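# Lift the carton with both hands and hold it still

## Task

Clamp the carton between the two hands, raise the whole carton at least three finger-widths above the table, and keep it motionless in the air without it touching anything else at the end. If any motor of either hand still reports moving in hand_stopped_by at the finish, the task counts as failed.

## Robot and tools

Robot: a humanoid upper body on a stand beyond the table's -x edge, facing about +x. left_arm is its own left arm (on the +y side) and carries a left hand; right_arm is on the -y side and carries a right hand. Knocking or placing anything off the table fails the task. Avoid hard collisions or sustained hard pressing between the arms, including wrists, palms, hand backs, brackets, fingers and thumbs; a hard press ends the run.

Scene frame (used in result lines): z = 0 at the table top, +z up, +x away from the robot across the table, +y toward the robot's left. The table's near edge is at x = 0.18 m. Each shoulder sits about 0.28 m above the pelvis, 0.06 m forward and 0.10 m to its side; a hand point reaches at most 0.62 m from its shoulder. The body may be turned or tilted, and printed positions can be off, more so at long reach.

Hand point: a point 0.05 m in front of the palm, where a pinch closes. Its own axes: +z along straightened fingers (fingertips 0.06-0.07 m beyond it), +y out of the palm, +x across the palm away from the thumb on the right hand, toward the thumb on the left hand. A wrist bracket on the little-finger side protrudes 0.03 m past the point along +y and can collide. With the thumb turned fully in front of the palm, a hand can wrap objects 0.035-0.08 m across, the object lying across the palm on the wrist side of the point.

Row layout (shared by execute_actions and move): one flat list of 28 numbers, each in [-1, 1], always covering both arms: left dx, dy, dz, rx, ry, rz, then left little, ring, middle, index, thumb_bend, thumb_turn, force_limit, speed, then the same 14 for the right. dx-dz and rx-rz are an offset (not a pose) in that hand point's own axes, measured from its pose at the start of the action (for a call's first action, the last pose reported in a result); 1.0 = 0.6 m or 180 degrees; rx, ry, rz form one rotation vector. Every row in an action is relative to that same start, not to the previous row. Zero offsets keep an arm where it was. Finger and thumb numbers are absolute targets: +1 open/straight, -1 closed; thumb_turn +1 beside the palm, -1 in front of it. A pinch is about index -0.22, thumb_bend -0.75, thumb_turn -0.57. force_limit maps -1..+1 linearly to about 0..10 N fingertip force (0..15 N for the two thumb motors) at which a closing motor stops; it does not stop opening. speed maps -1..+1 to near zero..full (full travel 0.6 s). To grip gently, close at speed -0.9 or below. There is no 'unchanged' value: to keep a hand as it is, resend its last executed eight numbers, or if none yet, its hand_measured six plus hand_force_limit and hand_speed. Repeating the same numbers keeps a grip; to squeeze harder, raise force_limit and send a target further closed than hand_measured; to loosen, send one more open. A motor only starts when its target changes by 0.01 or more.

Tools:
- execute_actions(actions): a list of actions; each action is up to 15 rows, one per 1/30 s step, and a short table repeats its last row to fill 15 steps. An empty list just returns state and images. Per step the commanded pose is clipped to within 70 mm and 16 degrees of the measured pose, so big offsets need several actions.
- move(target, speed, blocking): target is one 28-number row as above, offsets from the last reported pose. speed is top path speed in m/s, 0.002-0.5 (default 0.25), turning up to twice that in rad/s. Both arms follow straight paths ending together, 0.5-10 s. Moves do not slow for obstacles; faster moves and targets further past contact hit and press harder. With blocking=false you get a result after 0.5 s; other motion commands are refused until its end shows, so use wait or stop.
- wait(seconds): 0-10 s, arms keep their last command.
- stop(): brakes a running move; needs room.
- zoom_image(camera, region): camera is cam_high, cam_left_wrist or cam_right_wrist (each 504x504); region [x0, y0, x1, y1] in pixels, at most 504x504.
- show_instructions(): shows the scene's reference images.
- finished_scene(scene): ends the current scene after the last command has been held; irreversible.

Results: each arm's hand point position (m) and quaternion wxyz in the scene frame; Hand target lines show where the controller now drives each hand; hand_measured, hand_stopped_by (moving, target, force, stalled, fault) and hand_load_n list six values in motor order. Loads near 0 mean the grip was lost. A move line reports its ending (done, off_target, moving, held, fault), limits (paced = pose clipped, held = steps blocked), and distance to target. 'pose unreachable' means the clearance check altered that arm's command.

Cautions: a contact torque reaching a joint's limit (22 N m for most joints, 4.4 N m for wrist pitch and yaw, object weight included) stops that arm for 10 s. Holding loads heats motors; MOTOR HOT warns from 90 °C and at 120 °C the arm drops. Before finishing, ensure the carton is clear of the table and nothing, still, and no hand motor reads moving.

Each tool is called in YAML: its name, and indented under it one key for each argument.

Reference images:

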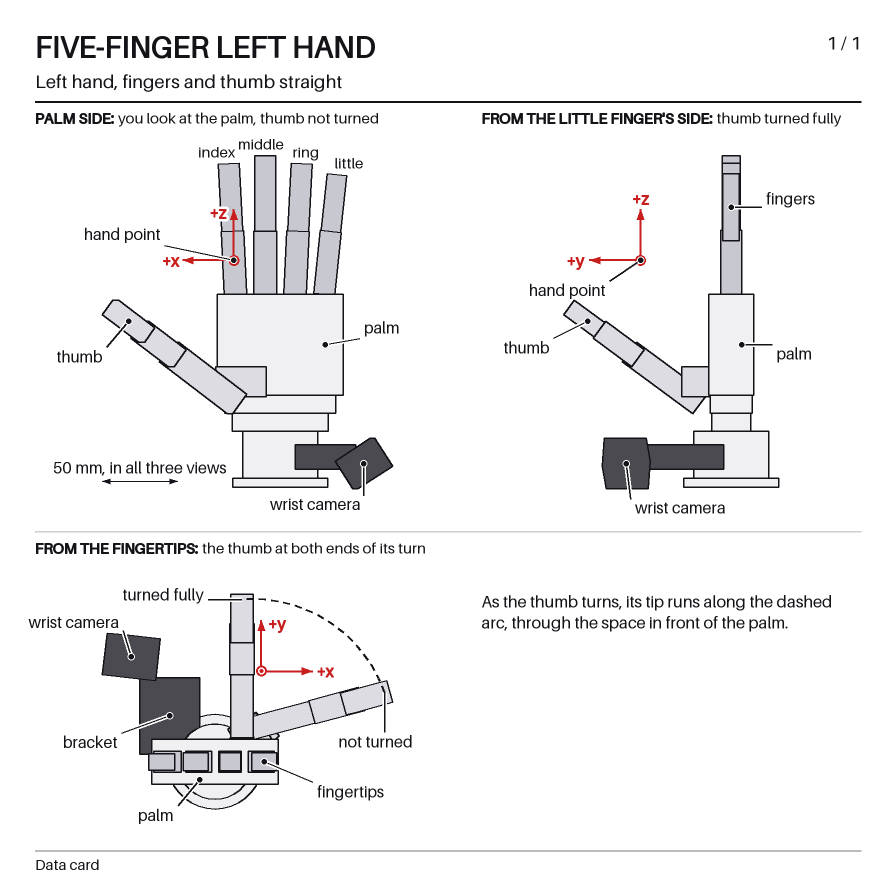

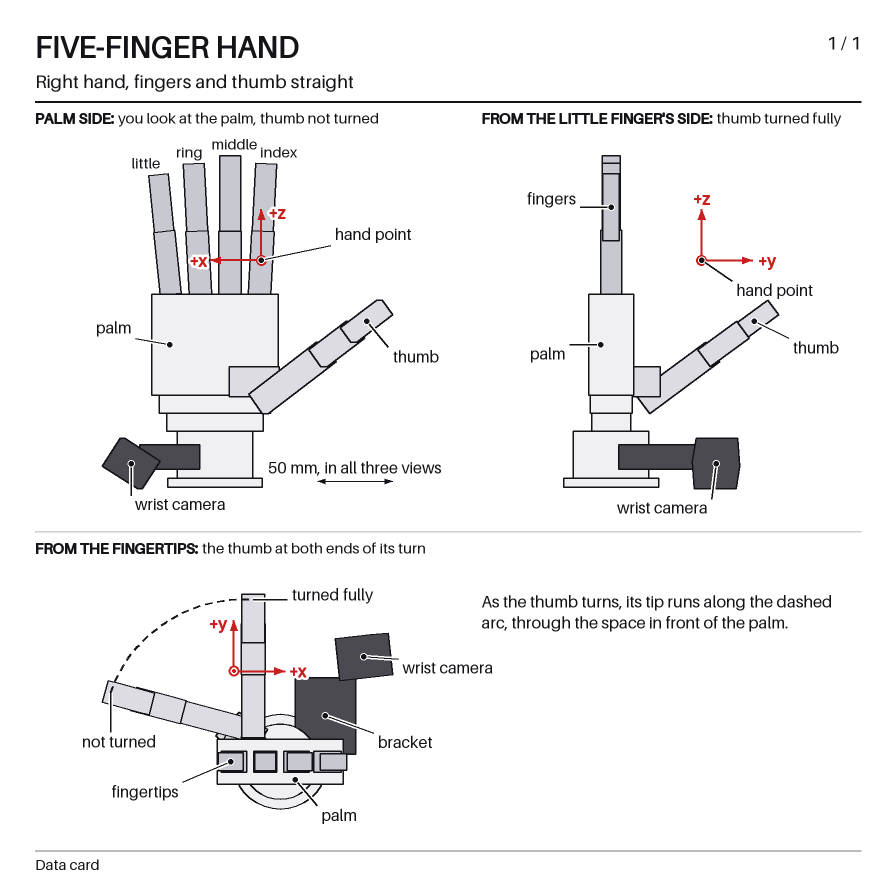

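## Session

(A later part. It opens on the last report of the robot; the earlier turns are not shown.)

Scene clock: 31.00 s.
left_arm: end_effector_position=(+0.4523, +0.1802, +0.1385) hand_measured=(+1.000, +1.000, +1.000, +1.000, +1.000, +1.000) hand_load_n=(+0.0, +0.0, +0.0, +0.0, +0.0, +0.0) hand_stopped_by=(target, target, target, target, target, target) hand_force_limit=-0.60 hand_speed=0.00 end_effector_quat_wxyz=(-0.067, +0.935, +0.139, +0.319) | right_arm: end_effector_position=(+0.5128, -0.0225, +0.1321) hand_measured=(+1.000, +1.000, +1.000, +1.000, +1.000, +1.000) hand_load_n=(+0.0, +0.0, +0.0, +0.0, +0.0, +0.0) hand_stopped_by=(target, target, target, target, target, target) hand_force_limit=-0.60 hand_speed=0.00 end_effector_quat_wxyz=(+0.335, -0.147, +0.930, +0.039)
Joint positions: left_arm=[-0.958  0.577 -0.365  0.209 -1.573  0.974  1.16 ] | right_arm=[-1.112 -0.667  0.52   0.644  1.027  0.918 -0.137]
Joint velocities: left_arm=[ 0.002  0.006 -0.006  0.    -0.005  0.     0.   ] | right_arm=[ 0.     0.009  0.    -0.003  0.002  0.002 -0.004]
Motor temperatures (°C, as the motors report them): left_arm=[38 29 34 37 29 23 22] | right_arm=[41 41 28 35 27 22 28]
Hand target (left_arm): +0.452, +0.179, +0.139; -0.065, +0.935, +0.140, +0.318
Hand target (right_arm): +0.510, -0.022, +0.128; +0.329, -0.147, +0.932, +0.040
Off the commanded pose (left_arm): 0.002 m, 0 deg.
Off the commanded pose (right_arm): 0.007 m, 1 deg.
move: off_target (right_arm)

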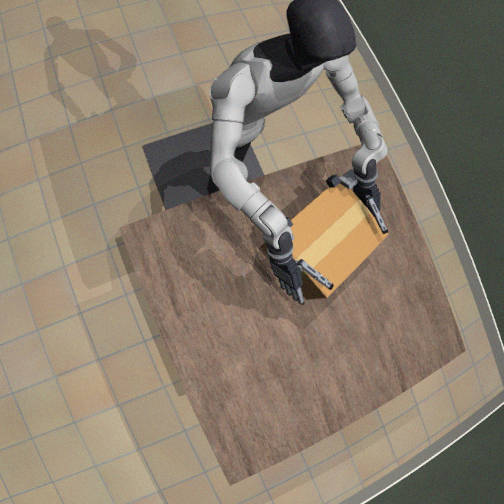

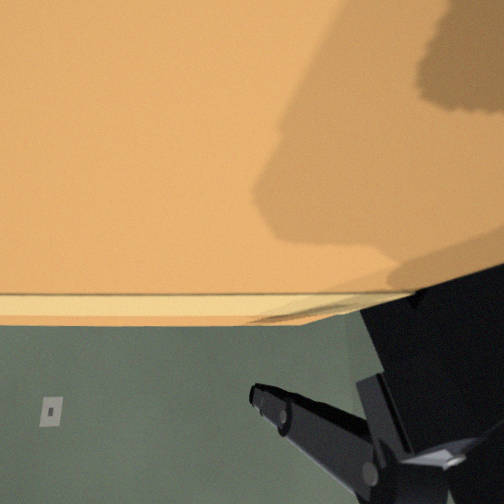

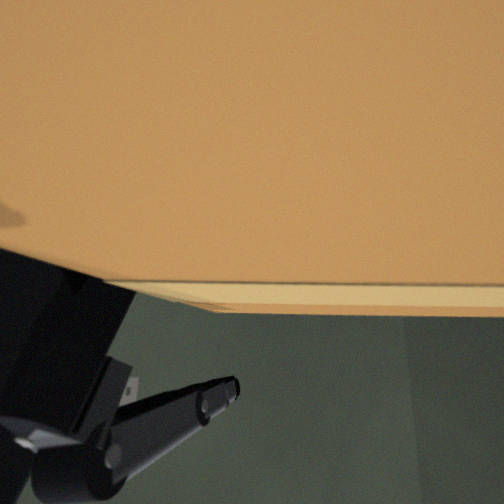

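move:
  target: [-0.01,0.108,-0.015,-0.055,0,0,1,1,1,1,1,1,-0.6,0,0,0.115,-0.018,-0.055,0,0,1,1,1,1,1,1,-0.6,0]
  speed: 0.08

Scene clock: 32.50 s.
left_arm: end_effector_position=(+0.4623, +0.1703, +0.1371) hand_measured=(+1.000, +1.000, +1.000, +1.000, +1.000, +1.000) hand_load_n=(+0.0, +0.0, +0.0, +0.0, +0.0, +0.0) hand_stopped_by=(target, target, target, target, target, target) hand_force_limit=-0.60 hand_speed=0.00 end_effector_quat_wxyz=(-0.054, +0.929, +0.151, +0.332) | right_arm: end_effector_position=(+0.5046, -0.0075, +0.1342) hand_measured=(+1.000, +1.000, +1.000, +1.000, +1.000, +1.000) hand_load_n=(+0.0, +0.0, +0.0, +0.0, +0.0, +0.0) hand_stopped_by=(target, target, target, target, target, target) hand_force_limit=-0.60 hand_speed=0.00 end_effector_quat_wxyz=(+0.331, -0.145, +0.931, +0.058)
Joint positions: left_arm=[-0.959  0.522 -0.367  0.242 -1.494  0.92   1.107] | right_arm=[-1.082 -0.642  0.463  0.577  1.05   0.96  -0.189]
Joint velocities: left_arm=[ 0.005 -0.002  0.018  0.008  0.037  0.    -0.017] | right_arm=[ 0.006  0.025 -0.02  -0.003 -0.012  0.015 -0.001]
Motor temperatures (°C, as the motors report them): left_arm=[39 29 34 37 29 23 22] | right_arm=[42 41 28 35 27 22 27]
Hand target (left_arm): +0.458, +0.117, +0.140; +0.014, +0.938, +0.112, +0.327
Hand target (right_arm): +0.484, +0.039, +0.139; +0.319, -0.177, +0.924, +0.119
Off the commanded pose (left_arm): 0.055 m, 9 deg.
Off the commanded pose (right_arm): 0.053 m, 8 deg.
move: off_target (left_arm, right_arm)

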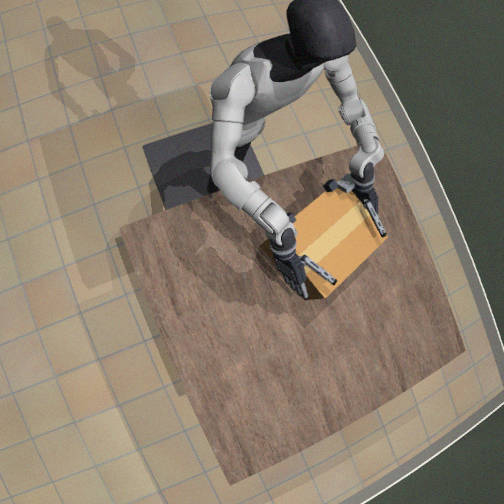

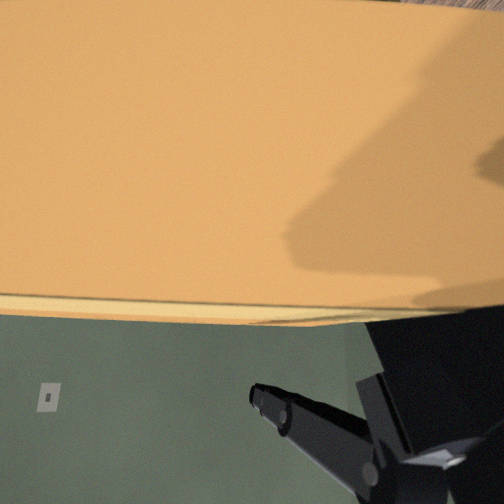

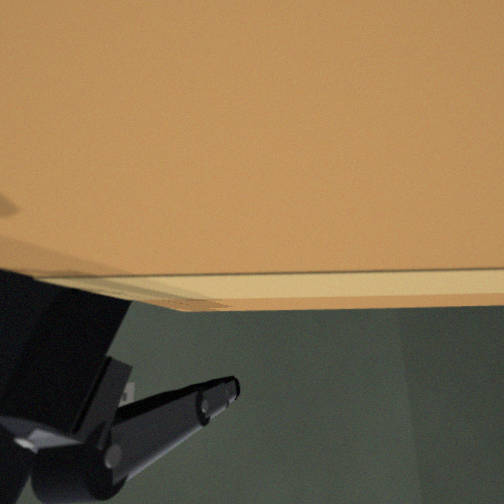

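execute_actions:
  actions:
    - [[-0.024,0.087,-0.026,-0.048,-0.01,0.01,1,1,1,1,1,1,-0.6,0,0.002,0.089,-0.011,-0.044,0.001,-0.006,1,1,1,1,1,1,-0.6,0],[-0.024,0.09,-0.026,-0.048,-0.01,0.01,1,1,1,1,1,1,-0.6,0,0.002,0.092,-0.011,-0.044,0.001,-0.006,1,1,1,1,1,1,-0.6,0],[-0.024,0.093,-0.026,-0.048,-0.01,0.01,1,1,1,1,1,1,-0.6,0,0.002,0.095,-0.011,-0.044,0.001,-0.006,1,1,1,1,1,1,-0.6,0],[-0.024,0.095,-0.026,-0.048,-0.01,0.01,1,1,1,1,1,1,-0.6,0,0.002,0.097,-0.011,-0.044,0.001,-0.006,1,1,1,1,1,1,-0.6,0],[-0.022,0.097,-0.0284,-0.048,-0.009,0.01,1,1,1,1,1,1,-0.6,0,0,0.099,-0.0134,-0.044,0,-0.006,1,1,1,1,1,1,-0.6,0],[-0.02,0.097,-0.0307,-0.048,-0.008,0.01,1,1,1,1,1,1,-0.6,0,-0.002,0.099,-0.0157,-0.044,-0.001,-0.006,1,1,1,1,1,1,-0.6,0],[-0.018,0.097,-0.033,-0.048,-0.007,0.01,1,1,1,1,1,1,-0.6,0,-0.004,0.099,-0.018,-0.044,-0.002,-0.006,1,1,1,1,1,1,-0.6,0],[-0.016,0.097,-0.0355,-0.048,-0.006,0.01,1,1,1,1,1,1,-0.6,0,-0.006,0.099,-0.0205,-0.044,-0.003,-0.006,1,1,1,1,1,1,-0.6,0],[-0.014,0.097,-0.038,-0.048,-0.005,0.01,1,1,1,1,1,1,-0.6,0,-0.008,0.099,-0.023,-0.044,-0.004,-0.006,1,1,1,1,1,1,-0.6,0],[-0.012,0.097,-0.04,-0.048,-0.004,0.01,1,1,1,1,1,1,-0.6,0,-0.01,0.099,-0.025,-0.044,-0.005,-0.006,1,1,1,1,1,1,-0.6,0],[-0.01,0.097,-0.0425,-0.048,-0.003,0.01,1,1,1,1,1,1,-0.6,0,-0.012,0.099,-0.0275,-0.044,-0.006,-0.006,1,1,1,1,1,1,-0.6,0],[-0.008,0.097,-0.045,-0.048,-0.002,0.01,1,1,1,1,1,1,-0.6,0,-0.014,0.099,-0.03,-0.044,-0.007,-0.006,1,1,1,1,1,1,-0.6,0],[-0.006,0.097,-0.047,-0.048,-0.001,0.01,1,1,1,1,1,1,-0.6,0,-0.016,0.099,-0.032,-0.044,-0.008,-0.006,1,1,1,1,1,1,-0.6,0],[-0.004,0.097,-0.0495,-0.048,0,0.01,1,1,1,1,1,1,-0.6,0,-0.018,0.099,-0.0345,-0.044,-0.009,-0.006,1,1,1,1,1,1,-0.6,0],[-0.002,0.097,-0.052,-0.048,0,0.01,1,1,1,1,1,1,-0.6,0,-0.02,0.099,-0.037,-0.044,-0.009,-0.006,1,1,1,1,1,1,-0.6,0]]

wait:
  seconds: 0.4

Scene clock: 33.77 s.
left_arm: end_effector_position=(+0.4568, +0.1679, +0.1350) hand_measured=(+1.000, +1.000, +1.000, +1.000, +1.000, +1.000) hand_load_n=(+0.0, +0.0, +0.0, +0.0, +0.0, +0.0) hand_stopped_by=(target, target, target, target, target, target) hand_force_limit=-0.60 hand_speed=0.00 end_effector_quat_wxyz=(-0.066, +0.932, +0.151, +0.323) | right_arm: end_effector_position=(+0.4976, -0.0130, +0.1325) hand_measured=(+1.000, +1.000, +1.000, +1.000, +1.000, +1.000) hand_load_n=(+0.0, +0.0, +0.0, +0.0, +0.0, +0.0) hand_stopped_by=(target, target, target, target, target, target) hand_force_limit=-0.60 hand_speed=0.00 end_effector_quat_wxyz=(+0.324, -0.144, +0.934, +0.039)
Joint positions: left_arm=[-0.95   0.494 -0.343  0.221 -1.508  0.952  1.185] | right_arm=[-1.043 -0.641  0.4    0.49   1.053  1.038 -0.274]
Joint velocities: left_arm=[ 0.046 -0.051  0.075 -0.098 -0.075  0.126  0.185] | right_arm=[ 0.101 -0.021 -0.184 -0.232  0.038  0.23  -0.135]
Motor temperatures (°C, as the motors report them): left_arm=[39 29 34 37 29 23 23] | right_arm=[42 41 28 35 27 22 28]
Hand target (left_arm): +0.458, +0.110, +0.159; +0.011, +0.934, +0.110, +0.339
Hand target (right_arm): +0.481, +0.044, +0.159; +0.332, -0.180, +0.918, +0.120
Off the commanded pose (left_arm): 0.065 m, 10 deg.
Off the commanded pose (right_arm): 0.068 m, 10 deg.

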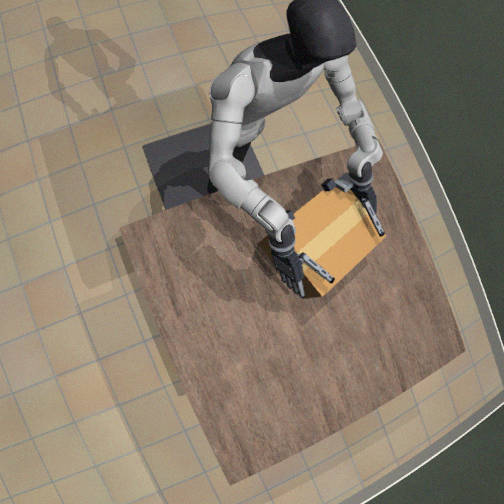

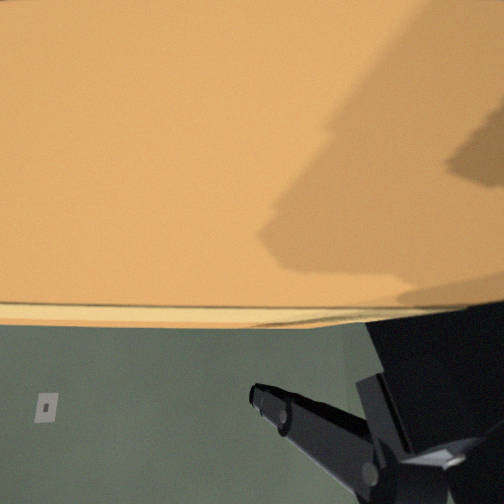

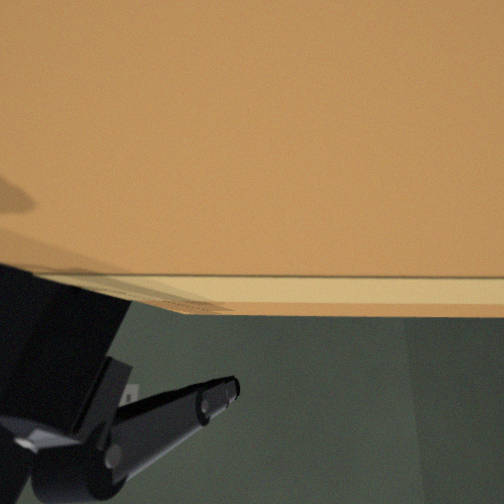

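Scene clock: 34.17 s.
left_arm: end_effector_position=(+0.4621, +0.1659, +0.1497) hand_measured=(+1.000, +1.000, +1.000, +1.000, +1.000, +1.000) hand_load_n=(+0.0, +0.0, +0.0, +0.0, +0.0, +0.0) hand_stopped_by=(target, target, target, target, target, target) hand_force_limit=-0.60 hand_speed=0.00 end_effector_quat_wxyz=(-0.054, +0.927, +0.157, +0.336) | right_arm: end_effector_position=(+0.5027, -0.0134, +0.1462) hand_measured=(+1.000, +1.000, +1.000, +1.000, +1.000, +1.000) hand_load_n=(+0.0, +0.0, +0.0, +0.0, +0.0, +0.0) hand_stopped_by=(target, target, target, target, target, target) hand_force_limit=-0.60 hand_speed=0.00 end_effector_quat_wxyz=(+0.337, -0.138, +0.930, +0.045)
Joint positions: left_arm=[-0.965  0.492 -0.319  0.204 -1.523  0.952  1.196] | right_arm=[-1.051 -0.654  0.373  0.472  1.063  1.046 -0.28 ]
Joint velocities: left_arm=[-0.005 -0.006 -0.003 -0.002  0.009  0.     0.   ] | right_arm=[ 0.009  0.005  0.012  0.    -0.015  0.     0.   ]
Motor temperatures (°C, as the motors report them): left_arm=[40 29 34 38 29 23 23] | right_arm=[43 41 28 35 27 22 28]
Hand target (left_arm): +0.458, +0.110, +0.159; +0.011, +0.934, +0.110, +0.339
Hand target (right_arm): +0.481, +0.044, +0.159; +0.332, -0.180, +0.918, +0.120
Off the commanded pose (left_arm): 0.058 m, 9 deg.
Off the commanded pose (right_arm): 0.065 m, 10 deg.
wait: 0.40 s; no rest

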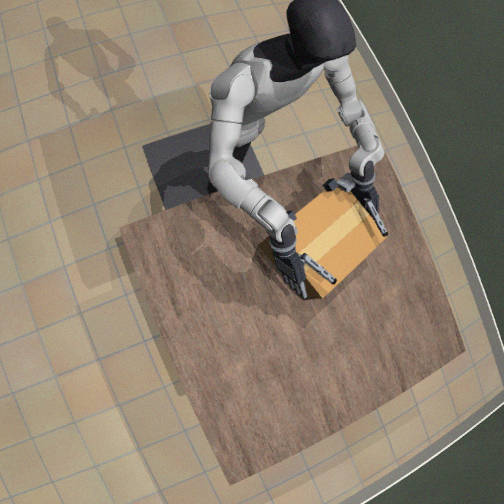

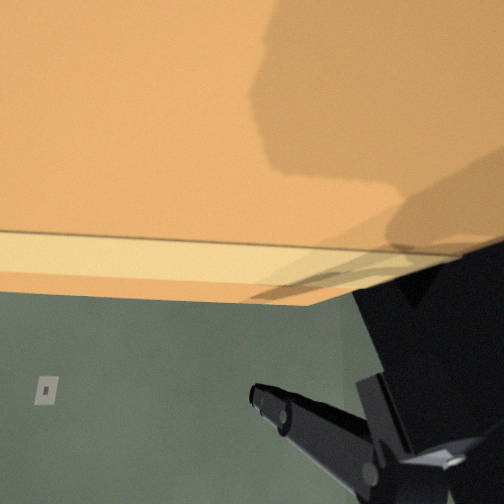

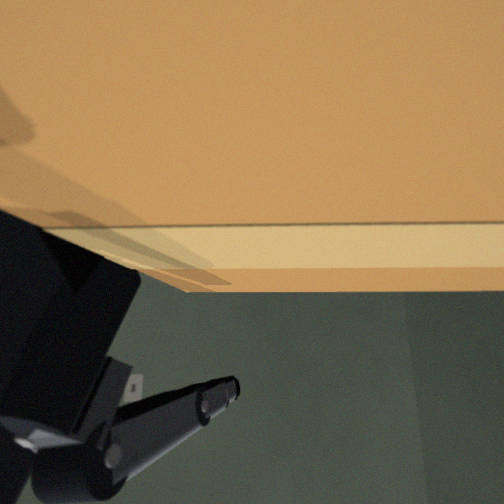

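move:
  target: [-0.061,-0.022,-0.047,0.0056,0.113,0.017,1,1,1,1,1,1,-0.6,0,0.041,-0.024,-0.034,-0.002,-0.112,0.001,1,1,1,1,1,1,-0.6,0]
  speed: 0.2

Scene clock: 36.97 s.
left_arm: end_effector_position=(+0.4133, +0.1651, +0.1455) hand_measured=(+1.000, +1.000, +1.000, +1.000, +1.000, +1.000) hand_load_n=(+0.0, +0.0, +0.0, +0.0, +0.0, +0.0) hand_stopped_by=(target, target, target, target, target, target) hand_force_limit=-0.60 hand_speed=0.00 end_effector_quat_wxyz=(-0.104, +0.858, +0.113, +0.489) | right_arm: end_effector_position=(+0.4794, -0.0428, +0.1470) hand_measured=(+1.000, +1.000, +1.000, +1.000, +1.000, +1.000) hand_load_n=(+0.0, +0.0, +0.0, +0.0, +0.0, +0.0) hand_stopped_by=(target, target, target, target, target, target) hand_force_limit=-0.60 hand_speed=0.00 end_effector_quat_wxyz=(+0.494, -0.122, +0.858, +0.066)
Joint positions: left_arm=[-0.507  0.6   -0.494 -0.301 -1.062  0.6    1.051] | right_arm=[-0.544 -0.737  0.327  0.099  0.936  0.508 -0.236]
Joint velocities: left_arm=[-0.003 -0.003  0.011  0.002 -0.003  0.     0.   ] | right_arm=[ 0.003 -0.015 -0.018  0.005  0.002 -0.002  0.   ]
Motor temperatures (°C, as the motors report them): left_arm=[41 29 34 38 29 23 23] | right_arm=[44 41 28 35 27 22 29]
Hand target (left_arm): +0.414, +0.165, +0.147; -0.105, +0.857, +0.112, +0.492
Hand target (right_arm): +0.480, -0.042, +0.148; +0.496, -0.123, +0.857, +0.065
Off the commanded pose (left_arm): 0.003 m, 1 deg.
Off the commanded pose (right_arm): 0.007 m, 1 deg.
move: off_target (right_arm)

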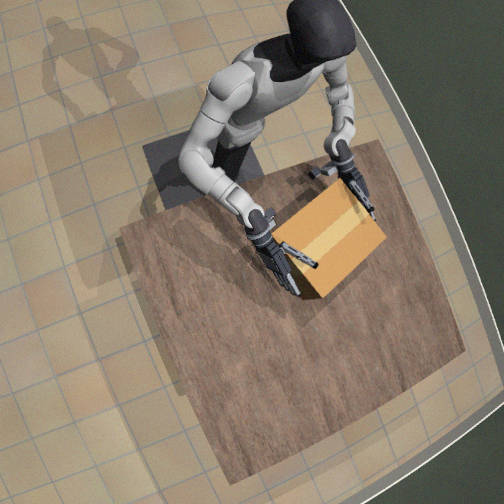

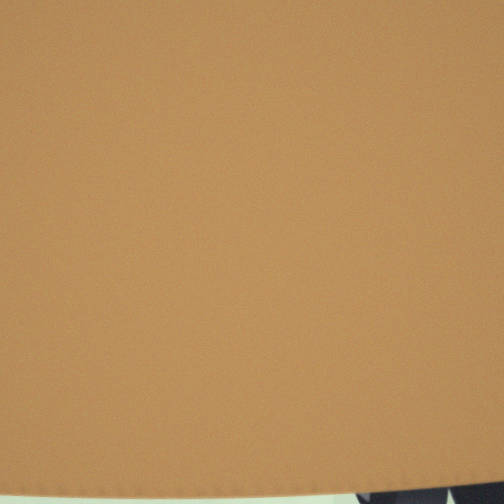

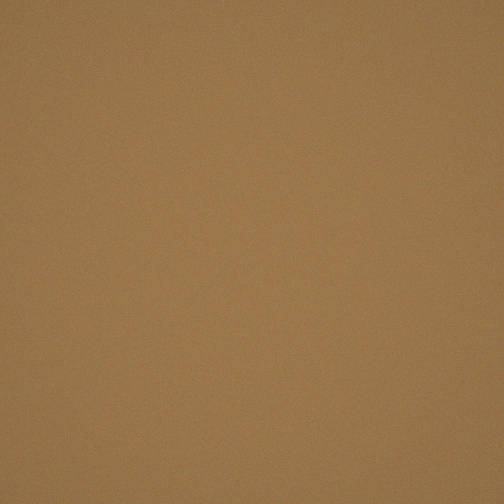

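move:
  target: [-0.008,0.1,-0.012,-0.05,0,-0.006,1,1,1,1,1,1,-0.6,0,0,0.118,-0.018,-0.056,0,0.007,1,1,1,1,1,1,-0.6,0]
  speed: 0.08

Scene clock: 38.77 s.
left_arm: end_effector_position=(+0.4244, +0.1558, +0.1426) hand_measured=(+1.000, +1.000, +1.000, +1.000, +1.000, +1.000) hand_load_n=(+0.0, +0.0, +0.0, +0.0, +0.0, -0.5) hand_stopped_by=(target, target, target, target, target, target) hand_force_limit=-0.60 hand_speed=0.00 end_effector_quat_wxyz=(-0.098, +0.851, +0.120, +0.502) | right_arm: end_effector_position=(+0.4735, -0.0287, +0.1472) hand_measured=(+1.000, +1.000, +1.000, +1.000, +1.000, +1.000) hand_load_n=(+0.0, +0.0, +0.0, +0.0, +0.0, +0.0) hand_stopped_by=(target, target, target, target, target, target) hand_force_limit=-0.60 hand_speed=0.00 end_effector_quat_wxyz=(+0.493, -0.126, +0.858, +0.073)
Joint positions: left_arm=[-0.542  0.554 -0.55  -0.211 -1.006  0.516  1.023] | right_arm=[-0.543 -0.711  0.336  0.056  0.939  0.53  -0.275]
Joint velocities: left_arm=[-0.015 -0.009 -0.021  0.015  0.008 -0.026  0.   ] | right_arm=[-0.002  0.     0.012  0.     0.002  0.    -0.001]
Motor temperatures (°C, as the motors report them): left_arm=[41 29 34 38 29 23 23] | right_arm=[44 41 28 35 27 22 28]
Hand target (left_arm): +0.419, +0.108, +0.142; -0.032, +0.863, +0.084, +0.497
Hand target (right_arm): +0.449, +0.020, +0.152; +0.480, -0.156, +0.851, +0.146
Off the commanded pose (left_arm): 0.050 m, 9 deg.
Off the commanded pose (right_arm): 0.056 m, 9 deg.
move: off_target (left_arm, right_arm)

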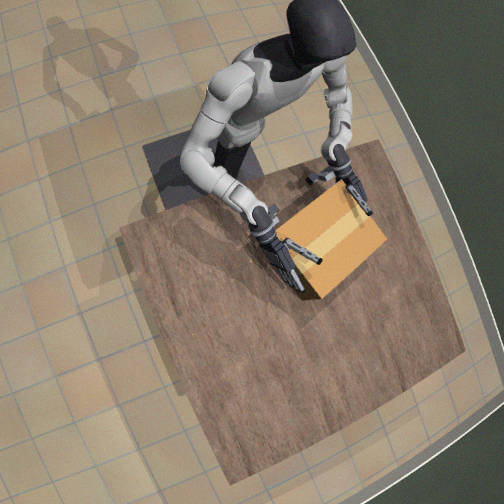

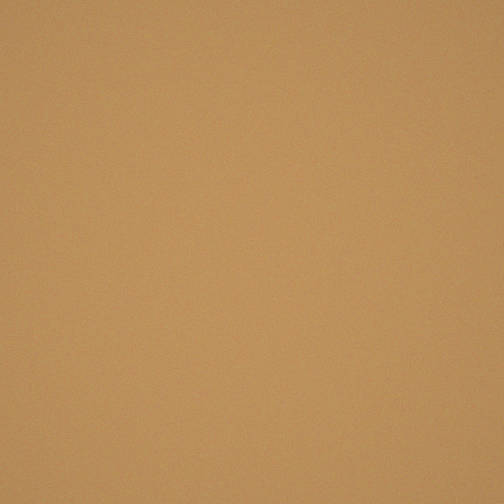

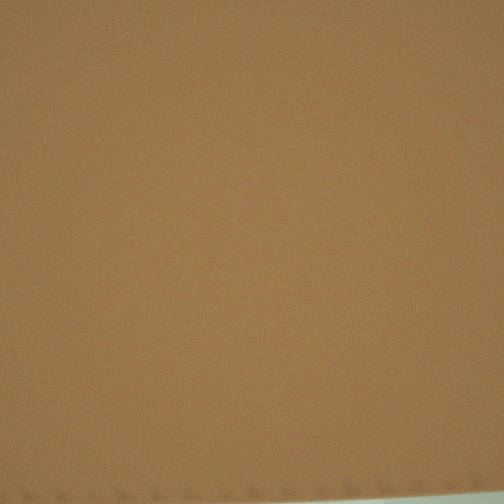

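execute_actions:
  actions:
    - [[-0.014,0.0767,-0.0337,-0.0504,-0.009,0.0013,1,1,1,1,1,1,-0.6,0,0.0027,0.0893,-0.0226,-0.0476,0,0.0094,1,1,1,1,1,1,-0.6,0],[-0.0145,0.0784,-0.0374,-0.0528,-0.009,0.0026,1,1,1,1,1,1,-0.6,0,0.0044,0.0876,-0.0272,-0.0452,0,0.0108,1,1,1,1,1,1,-0.6,0],[-0.015,0.0801,-0.0411,-0.0552,-0.009,0.0039,1,1,1,1,1,1,-0.6,0,0.0061,0.0859,-0.0318,-0.0428,0,0.0122,1,1,1,1,1,1,-0.6,0],[-0.0155,0.0818,-0.0448,-0.0576,-0.009,0.0052,1,1,1,1,1,1,-0.6,0,0.0078,0.0842,-0.0364,-0.0404,0,0.0136,1,1,1,1,1,1,-0.6,0],[-0.016,0.0835,-0.0485,-0.06,-0.009,0.0065,1,1,1,1,1,1,-0.6,0,0.0095,0.0825,-0.041,-0.038,0,0.015,1,1,1,1,1,1,-0.6,0],[-0.0165,0.0852,-0.0522,-0.0624,-0.009,0.0078,1,1,1,1,1,1,-0.6,0,0.0112,0.0808,-0.0456,-0.0356,0,0.0164,1,1,1,1,1,1,-0.6,0],[-0.017,0.0869,-0.0559,-0.0648,-0.009,0.0091,1,1,1,1,1,1,-0.6,0,0.0129,0.0791,-0.0502,-0.0332,0,0.0178,1,1,1,1,1,1,-0.6,0],[-0.0175,0.0886,-0.0596,-0.0672,-0.009,0.0104,1,1,1,1,1,1,-0.6,0,0.0146,0.0774,-0.0548,-0.0308,0,0.0192,1,1,1,1,1,1,-0.6,0],[-0.018,0.0903,-0.0633,-0.0696,-0.009,0.0117,1,1,1,1,1,1,-0.6,0,0.0163,0.0757,-0.0594,-0.0284,0,0.0206,1,1,1,1,1,1,-0.6,0],[-0.0185,0.092,-0.067,-0.072,-0.009,0.013,1,1,1,1,1,1,-0.6,0,0.018,0.074,-0.064,-0.026,0,0.022,1,1,1,1,1,1,-0.6,0]]

wait:
  seconds: 0.15

Scene clock: 41.17 s.
left_arm: end_effector_position=(+0.4069, +0.1434, +0.1410) hand_measured=(+1.000, +1.000, +1.000, +1.000, +1.000, +1.000) hand_load_n=(+0.0, +0.0, +0.0, +0.0, +0.0, +0.0) hand_stopped_by=(target, target, target, target, target, target) hand_force_limit=-0.60 hand_speed=0.00 end_effector_quat_wxyz=(-0.086, +0.861, +0.080, +0.494) | right_arm: end_effector_position=(+0.4441, -0.0444, +0.1465) hand_measured=(+1.000, +1.000, +1.000, +1.000, +1.000, +1.000) hand_load_n=(+0.0, +0.0, +0.0, +0.0, +0.0, +0.0) hand_stopped_by=(target, target, target, target, target, target) hand_force_limit=-0.60 hand_speed=0.00 end_effector_quat_wxyz=(+0.491, -0.092, +0.865, +0.050)
Joint positions: left_arm=[-0.506  0.618 -0.567 -0.316 -1.049  0.569  1.02 ] | right_arm=[-0.357 -0.744  0.282 -0.19   1.01   0.548 -0.463]
Joint velocities: left_arm=[ 0.     0.006  0.006 -0.035 -0.029  0.016  0.   ] | right_arm=[ 0.109 -0.052 -0.023 -0.167  0.048  0.05  -0.104]
Motor temperatures (°C, as the motors report them): left_arm=[41 29 34 38 29 23 24] | right_arm=[44 41 28 36 27 22 30]
Hand target (left_arm): +0.399, +0.092, +0.151; -0.010, +0.866, +0.046, +0.497
Hand target (right_arm): +0.423, -0.001, +0.157; +0.484, -0.119, +0.858, +0.122
Off the commanded pose (left_arm): 0.054 m, 10 deg.
Off the commanded pose (right_arm): 0.052 m, 9 deg.

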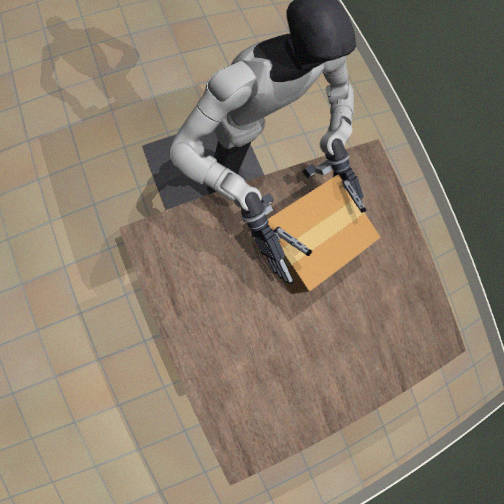

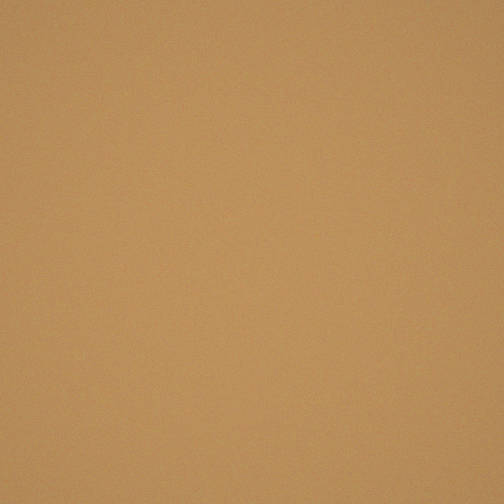

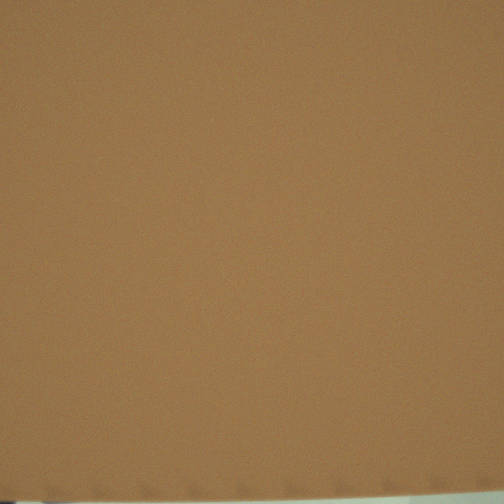

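Scene clock: 41.33 s.
left_arm: end_effector_position=(+0.4066, +0.1431, +0.1409) hand_measured=(+1.000, +1.000, +1.000, +1.000, +1.000, +1.000) hand_load_n=(+0.0, +0.0, +0.0, +0.0, +0.0, +0.0) hand_stopped_by=(target, target, target, target, target, target) hand_force_limit=-0.60 hand_speed=0.00 end_effector_quat_wxyz=(-0.086, +0.862, +0.080, +0.494) | right_arm: end_effector_position=(+0.4430, -0.0449, +0.1464) hand_measured=(+1.000, +1.000, +1.000, +1.000, +1.000, +1.000) hand_load_n=(+0.0, +0.0, +0.0, +0.0, +0.0, +0.0) hand_stopped_by=(target, target, target, target, target, target) hand_force_limit=-0.60 hand_speed=0.00 end_effector_quat_wxyz=(+0.490, -0.091, +0.865, +0.049)
Joint positions: left_arm=[-0.506  0.618 -0.567 -0.318 -1.05   0.57   1.02 ] | right_arm=[-0.352 -0.746  0.28  -0.198  1.012  0.55  -0.468]
Joint velocities: left_arm=[ 0.006  0.005 -0.006  0.     0.005  0.     0.   ] | right_arm=[ 0.005  0.     0.014  0.003  0.     0.001 -0.002]
Motor temperatures (°C, as the motors report them): left_arm=[41 29 34 38 29 23 25] | right_arm=[44 41 28 36 27 22 30]
Hand target (left_arm): +0.399, +0.092, +0.151; -0.010, +0.866, +0.046, +0.497
Hand target (right_arm): +0.423, -0.001, +0.157; +0.484, -0.119, +0.858, +0.122
Off the commanded pose (left_arm): 0.053 m, 10 deg.
Off the commanded pose (right_arm): 0.052 m, 9 deg.
wait: 0.17 s; no rest

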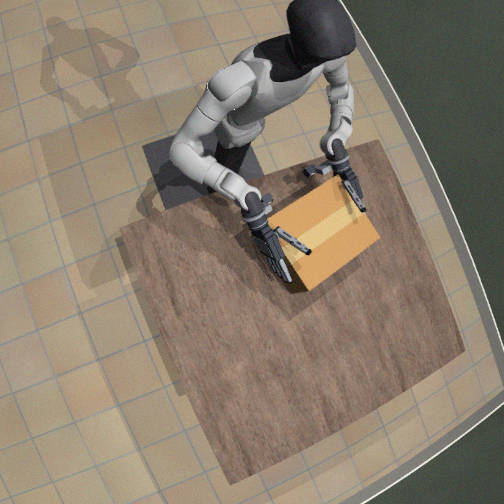

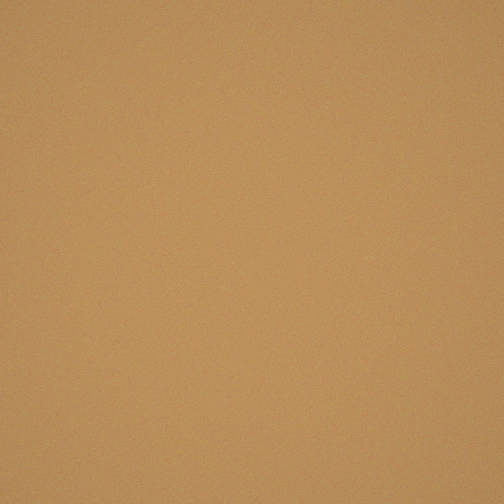

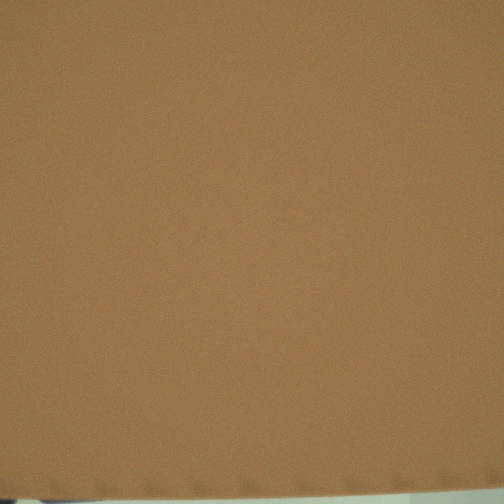

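execute_actions:
  actions:
    - [[0.0017,0.082,-0.042,-0.0562,-0.002,-0.0032,1,1,1,1,1,1,-0.6,0,-0.0033,0.079,-0.0295,-0.0463,-0.002,0.009,1,1,1,1,1,1,-0.6,0],[-0.0007,0.084,-0.046,-0.0593,-0.002,-0.0013,1,1,1,1,1,1,-0.6,0,0,0.077,-0.035,-0.0432,-0.002,0.0108,1,1,1,1,1,1,-0.6,0],[-0.003,0.086,-0.05,-0.0625,-0.001,0.0005,1,1,1,1,1,1,-0.6,0,0.0033,0.075,-0.0405,-0.04,-0.002,0.0128,1,1,1,1,1,1,-0.6,0],[-0.0053,0.088,-0.054,-0.0657,-0.001,0.0023,1,1,1,1,1,1,-0.6,0,0.0065,0.073,-0.046,-0.0368,-0.002,0.0147,1,1,1,1,1,1,-0.6,0],[-0.0077,0.09,-0.0585,-0.0688,-0.001,0.0042,1,1,1,1,1,1,-0.6,0,0.0098,0.0705,-0.0515,-0.0337,-0.002,0.0166,1,1,1,1,1,1,-0.6,0],[-0.01,0.0925,-0.0625,-0.072,-0.001,0.006,1,1,1,1,1,1,-0.6,0,0.013,0.0685,-0.057,-0.0305,-0.002,0.0185,1,1,1,1,1,1,-0.6,0],[-0.0123,0.0945,-0.0665,-0.0752,0,0.0078,1,1,1,1,1,1,-0.6,0,0.0163,0.0665,-0.0625,-0.0273,-0.002,0.0204,1,1,1,1,1,1,-0.6,0],[-0.0147,0.0965,-0.0705,-0.0783,0,0.0097,1,1,1,1,1,1,-0.6,0,0.0195,0.0645,-0.068,-0.0242,-0.002,0.0223,1,1,1,1,1,1,-0.6,0],[-0.017,0.099,-0.075,-0.0815,0,0.0115,1,1,1,1,1,1,-0.6,0,0.0228,0.062,-0.0735,-0.021,-0.002,0.0243,1,1,1,1,1,1,-0.6,0],[-0.0193,0.101,-0.079,-0.0847,0,0.0133,1,1,1,1,1,1,-0.6,0,0.026,0.06,-0.079,-0.0178,-0.002,0.0262,1,1,1,1,1,1,-0.6,0],[-0.0217,0.103,-0.083,-0.0878,0,0.0152,1,1,1,1,1,1,-0.6,0,0.0293,0.058,-0.0845,-0.0147,-0.002,0.028,1,1,1,1,1,1,-0.6,0],[-0.024,0.105,-0.087,-0.091,0,0.017,1,1,1,1,1,1,-0.6,0,0.0325,0.056,-0.09,-0.0115,-0.002,0.03,1,1,1,1,1,1,-0.6,0]]

wait:
  seconds: 0.2

Scene clock: 42.27 s.
left_arm: end_effector_position=(+0.3799, +0.1236, +0.1399) hand_measured=(+1.000, +1.000, +1.000, +1.000, +1.000, +1.000) hand_load_n=(+0.0, +0.0, +0.0, +0.0, +0.0, +0.0) hand_stopped_by=(target, target, target, target, target, target) hand_force_limit=-0.60 hand_speed=0.00 end_effector_quat_wxyz=(-0.060, +0.867, +0.020, +0.495) | right_arm: end_effector_position=(+0.3999, -0.0671, +0.1453) hand_measured=(+1.000, +1.000, +1.000, +1.000, +1.000, +1.000) hand_load_n=(+0.0, +0.0, +0.0, +0.0, +0.0, +0.0) hand_stopped_by=(target, target, target, target, target, target) hand_force_limit=-0.60 hand_speed=0.00 end_effector_quat_wxyz=(+0.492, -0.037, +0.869, +0.015)
Joint positions: left_arm=[-0.441  0.717 -0.605 -0.449 -1.058  0.58   0.957] | right_arm=[-0.082 -0.747  0.234 -0.479  1.029  0.5   -0.688]
Joint velocities: left_arm=[ 0.015  0.066 -0.058 -0.078 -0.006  0.    -0.017] | right_arm=[ 0.316  0.008 -0.006 -0.316 -0.011 -0.085 -0.218]
Motor temperatures (°C, as the motors report them): left_arm=[41 29 34 38 29 23 25] | right_arm=[44 41 28 36 27 22 30]
Hand target (left_arm): +0.367, +0.072, +0.152; +0.024, +0.867, -0.016, +0.497
Hand target (right_arm): +0.381, -0.027, +0.156; +0.488, -0.062, +0.866, +0.084
Off the commanded pose (left_arm): 0.056 m, 10 deg.
Off the commanded pose (right_arm): 0.049 m, 9 deg.

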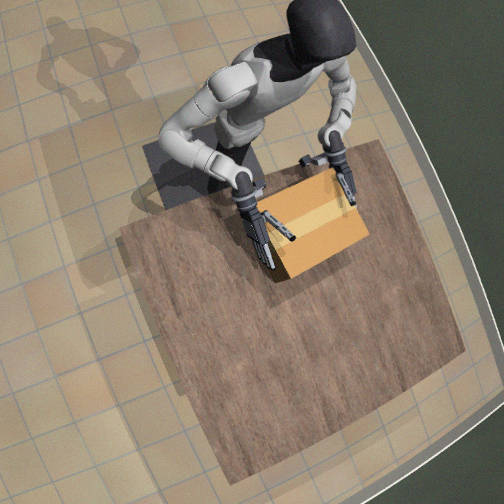

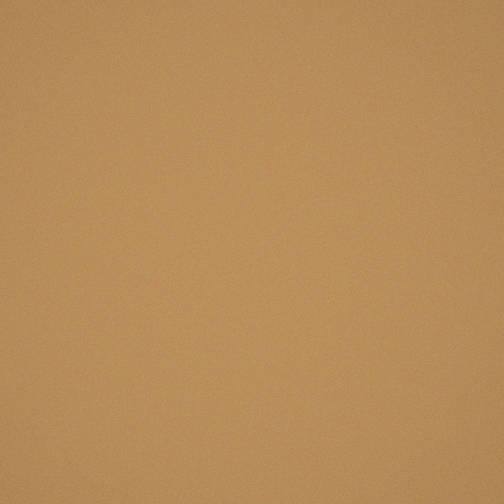

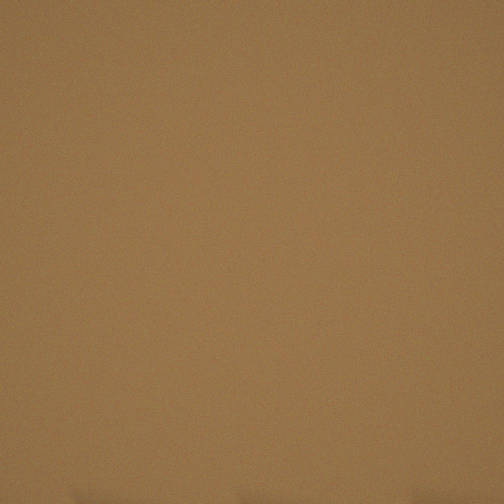

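Scene clock: 42.47 s.
left_arm: end_effector_position=(+0.3793, +0.1232, +0.1398) hand_measured=(+1.000, +1.000, +1.000, +1.000, +1.000, +1.000) hand_load_n=(+0.0, +0.0, +0.0, +0.0, +0.0, +0.0) hand_stopped_by=(target, target, target, target, target, target) hand_force_limit=-0.60 hand_speed=0.00 end_effector_quat_wxyz=(-0.060, +0.867, +0.018, +0.495) | right_arm: end_effector_position=(+0.3972, -0.0679, +0.1453) hand_measured=(+1.000, +1.000, +1.000, +1.000, +1.000, +1.000) hand_load_n=(+0.0, +0.0, +0.0, +0.0, +0.0, +0.0) hand_stopped_by=(target, target, target, target, target, target) hand_force_limit=-0.60 hand_speed=0.00 end_effector_quat_wxyz=(+0.492, -0.035, +0.870, +0.013)
Joint positions: left_arm=[-0.44   0.72  -0.607 -0.452 -1.058  0.58   0.957] | right_arm=[-0.067 -0.748  0.233 -0.493  1.029  0.496 -0.697]
Joint velocities: left_arm=[-0.008  0.011 -0.006  0.     0.009  0.     0.   ] | right_arm=[-0.003 -0.014  0.002  0.005  0.003  0.     0.   ]
Motor temperatures (°C, as the motors report them): left_arm=[41 29 34 38 29 23 25] | right_arm=[44 41 28 37 27 22 31]
Hand target (left_arm): +0.367, +0.072, +0.152; +0.024, +0.867, -0.016, +0.497
Hand target (right_arm): +0.381, -0.027, +0.156; +0.488, -0.062, +0.866, +0.084
Off the commanded pose (left_arm): 0.056 m, 10 deg.
Off the commanded pose (right_arm): 0.049 m, 9 deg.
wait: 0.20 s; no rest

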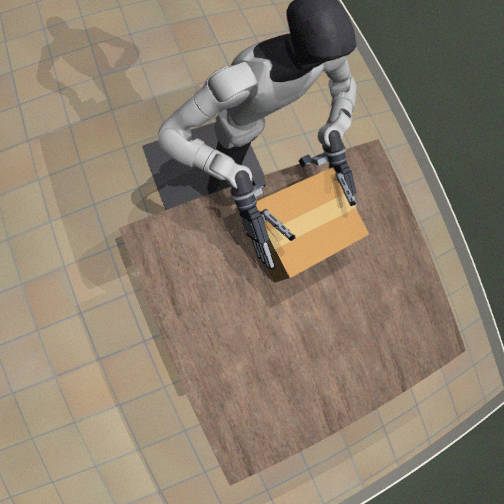

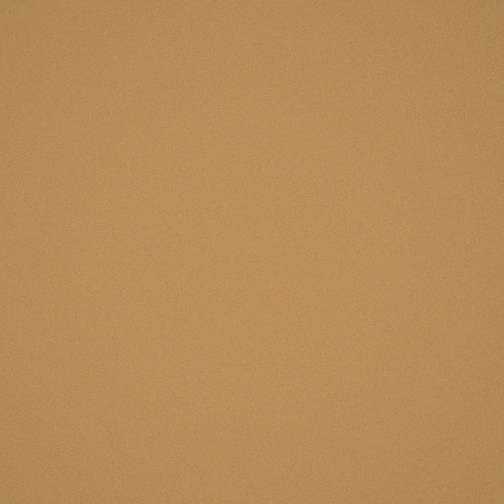

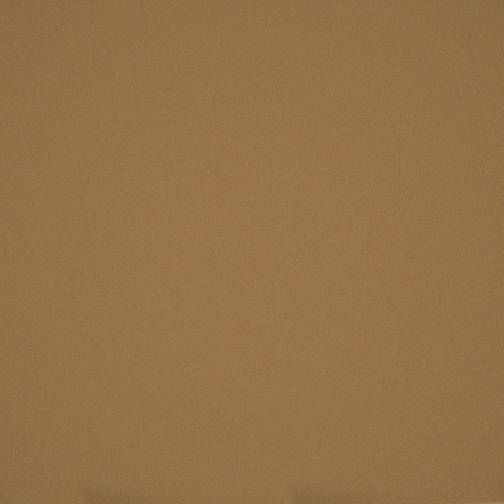

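execute_actions:
  actions:
    - [[0.01,0.0865,-0.036,-0.059,0.0015,-0.0095,1,1,1,1,1,1,-0.6,0,-0.006,0.0775,-0.0267,-0.0504,0,0.008,1,1,1,1,1,1,-0.6,0],[0.011,0.089,-0.0345,-0.0615,0.0015,-0.011,1,1,1,1,1,1,-0.6,0,-0.007,0.08,-0.025,-0.053,0,0.009,1,1,1,1,1,1,-0.6,0],[0.012,0.092,-0.0325,-0.0635,0.0015,-0.0128,1,1,1,1,1,1,-0.6,0,-0.008,0.083,-0.023,-0.055,0,0.01,1,1,1,1,1,1,-0.6,0],[0.013,0.0945,-0.031,-0.066,0.0015,-0.0145,1,1,1,1,1,1,-0.6,0,-0.009,0.0855,-0.0213,-0.0576,0,0.011,1,1,1,1,1,1,-0.6,0],[0.014,0.097,-0.029,-0.068,0.0015,-0.016,1,1,1,1,1,1,-0.6,0,-0.01,0.088,-0.0195,-0.06,0,0.012,1,1,1,1,1,1,-0.6,0],[0.016,0.097,-0.0303,-0.068,0.003,-0.016,1,1,1,1,1,1,-0.6,0,-0.012,0.088,-0.0208,-0.06,-0.0014,0.012,1,1,1,1,1,1,-0.6,0],[0.0183,0.097,-0.0315,-0.068,0.0043,-0.016,1,1,1,1,1,1,-0.6,0,-0.0143,0.088,-0.022,-0.06,-0.0028,0.012,1,1,1,1,1,1,-0.6,0],[0.0205,0.097,-0.0328,-0.068,0.0057,-0.016,1,1,1,1,1,1,-0.6,0,-0.0165,0.088,-0.0233,-0.06,-0.0042,0.012,1,1,1,1,1,1,-0.6,0],[0.0226,0.097,-0.034,-0.068,0.0071,-0.016,1,1,1,1,1,1,-0.6,0,-0.0186,0.088,-0.0245,-0.06,-0.0056,0.012,1,1,1,1,1,1,-0.6,0],[0.0248,0.097,-0.0353,-0.068,0.0085,-0.016,1,1,1,1,1,1,-0.6,0,-0.0208,0.088,-0.0258,-0.06,-0.007,0.012,1,1,1,1,1,1,-0.6,0],[0.027,0.097,-0.0365,-0.068,0.01,-0.016,1,1,1,1,1,1,-0.6,0,-0.023,0.088,-0.027,-0.06,-0.0084,0.012,1,1,1,1,1,1,-0.6,0],[0.029,0.097,-0.0378,-0.068,0.0113,-0.016,1,1,1,1,1,1,-0.6,0,-0.025,0.088,-0.0283,-0.06,-0.0098,0.012,1,1,1,1,1,1,-0.6,0],[0.0312,0.097,-0.039,-0.068,0.0127,-0.016,1,1,1,1,1,1,-0.6,0,-0.0272,0.088,-0.0295,-0.06,-0.0112,0.012,1,1,1,1,1,1,-0.6,0],[0.0334,0.097,-0.0403,-0.068,0.014,-0.016,1,1,1,1,1,1,-0.6,0,-0.0294,0.088,-0.0308,-0.06,-0.0126,0.012,1,1,1,1,1,1,-0.6,0],[0.0355,0.097,-0.0415,-0.068,0.0155,-0.016,1,1,1,1,1,1,-0.6,0,-0.0315,0.088,-0.032,-0.06,-0.014,0.012,1,1,1,1,1,1,-0.6,0]]

wait:
  seconds: 0.4

Scene clock: 43.70 s.
left_arm: end_effector_position=(+0.3807, +0.1228, +0.1410) hand_measured=(+1.000, +1.000, +1.000, +1.000, +1.000, +1.000) hand_load_n=(+0.0, +0.0, +0.0, +0.0, +0.0, +0.0) hand_stopped_by=(target, target, target, target, target, target) hand_force_limit=-0.60 hand_speed=0.00 end_effector_quat_wxyz=(-0.050, +0.866, +0.020, +0.497) | right_arm: end_effector_position=(+0.3985, -0.0672, +0.1458) hand_measured=(+1.000, +1.000, +1.000, +1.000, +1.000, +1.000) hand_load_n=(+0.0, +0.0, +0.0, +0.0, +0.0, +0.0) hand_stopped_by=(target, target, target, target, target, target) hand_force_limit=-0.60 hand_speed=0.00 end_effector_quat_wxyz=(+0.492, -0.036, +0.870, +0.019)
Joint positions: left_arm=[-0.441  0.729 -0.607 -0.441 -1.063  0.556  0.93 ] | right_arm=[-0.072 -0.754  0.233 -0.481  1.036  0.488 -0.679]
Joint velocities: left_arm=[ 0.031  0.037 -0.017 -0.043 -0.009  0.     0.007] | right_arm=[ 0.072 -0.029  0.002 -0.055 -0.009 -0.022  0.   ]
Motor temperatures (°C, as the motors report them): left_arm=[40 29 34 39 29 23 26] | right_arm=[43 41 28 37 27 22 32]
Hand target (left_arm): +0.370, +0.066, +0.167; +0.044, +0.856, -0.015, +0.516
Hand target (right_arm): +0.384, -0.019, +0.172; +0.505, -0.066, +0.854, +0.105
Off the commanded pose (left_arm): 0.066 m, 12 deg.
Off the commanded pose (right_arm): 0.059 m, 11 deg.

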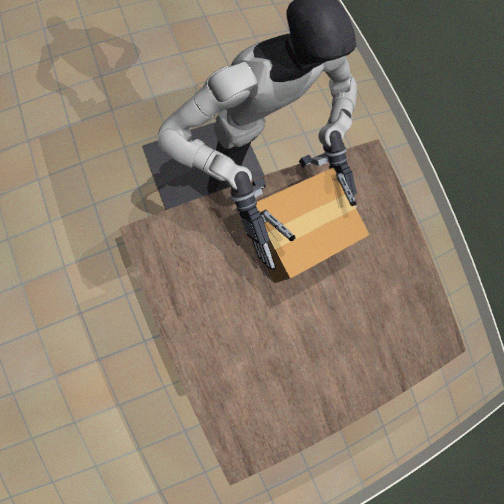

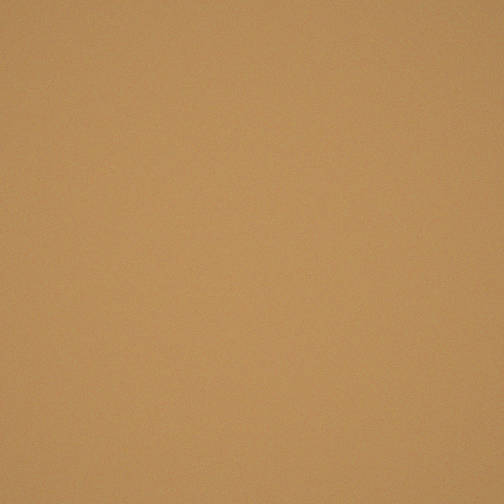

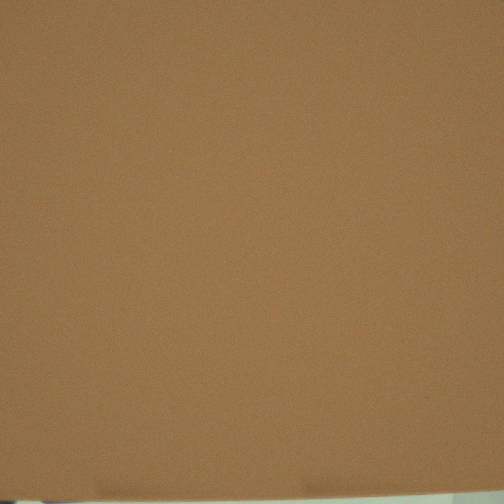

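Scene clock: 44.10 s.
left_arm: end_effector_position=(+0.3885, +0.1223, +0.1641) hand_measured=(+1.000, +1.000, +1.000, +1.000, +1.000, +1.000) hand_load_n=(+0.0, +0.0, +0.0, +0.0, +0.0, +0.0) hand_stopped_by=(target, target, target, target, target, target) hand_force_limit=-0.60 hand_speed=0.00 end_effector_quat_wxyz=(-0.039, +0.849, +0.032, +0.526) | right_arm: end_effector_position=(+0.4034, -0.0668, +0.1602) hand_measured=(+1.000, +1.000, +1.000, +1.000, +1.000, +1.000) hand_load_n=(+0.0, +0.0, +0.0, +0.0, +0.0, +0.0) hand_stopped_by=(target, target, target, target, target, target) hand_force_limit=-0.60 hand_speed=0.00 end_effector_quat_wxyz=(+0.510, -0.028, +0.859, +0.027)
Joint positions: left_arm=[-0.457  0.73  -0.59  -0.465 -1.059  0.523  0.931] | right_arm=[-0.076 -0.755  0.218 -0.497  1.038  0.462 -0.68 ]
Joint velocities: left_arm=[ 0.     0.    -0.002 -0.011  0.005  0.     0.   ] | right_arm=[ 0.005  0.    -0.002  0.009  0.011  0.     0.   ]
Motor temperatures (°C, as the motors report them): left_arm=[41 29 34 39 29 23 26] | right_arm=[43 41 28 37 27 22 32]
Hand target (left_arm): +0.370, +0.066, +0.167; +0.044, +0.856, -0.015, +0.516
Hand target (right_arm): +0.384, -0.019, +0.172; +0.505, -0.066, +0.854, +0.105
Off the commanded pose (left_arm): 0.062 m, 11 deg.
Off the commanded pose (right_arm): 0.055 m, 10 deg.
wait: 0.40 s; at rest by 0.37 s

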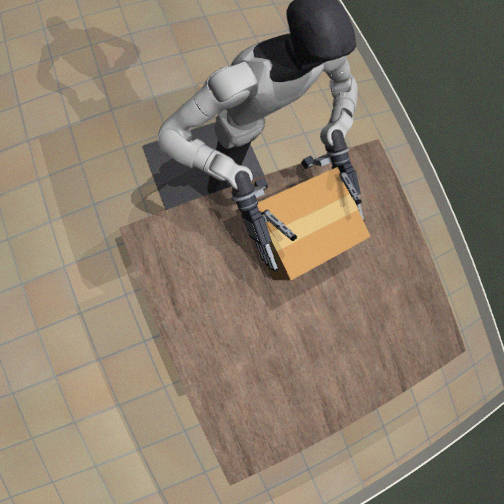

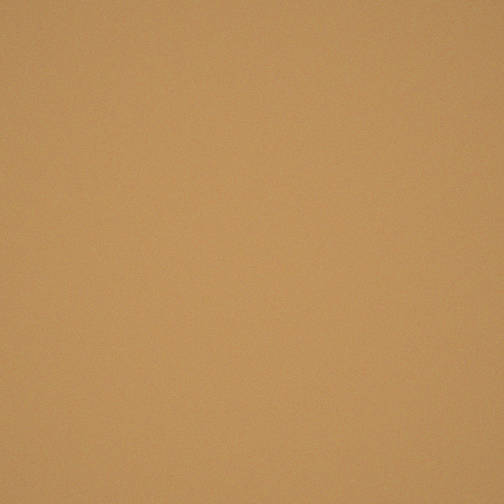

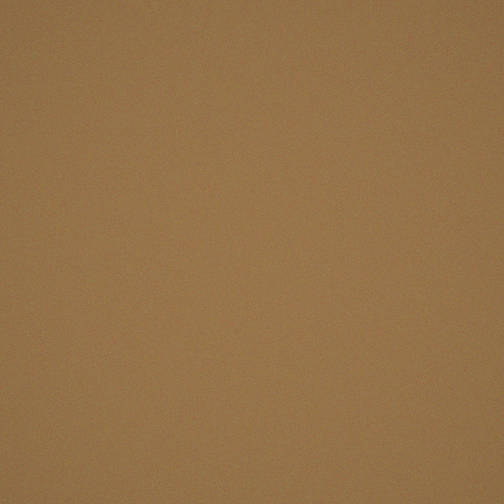

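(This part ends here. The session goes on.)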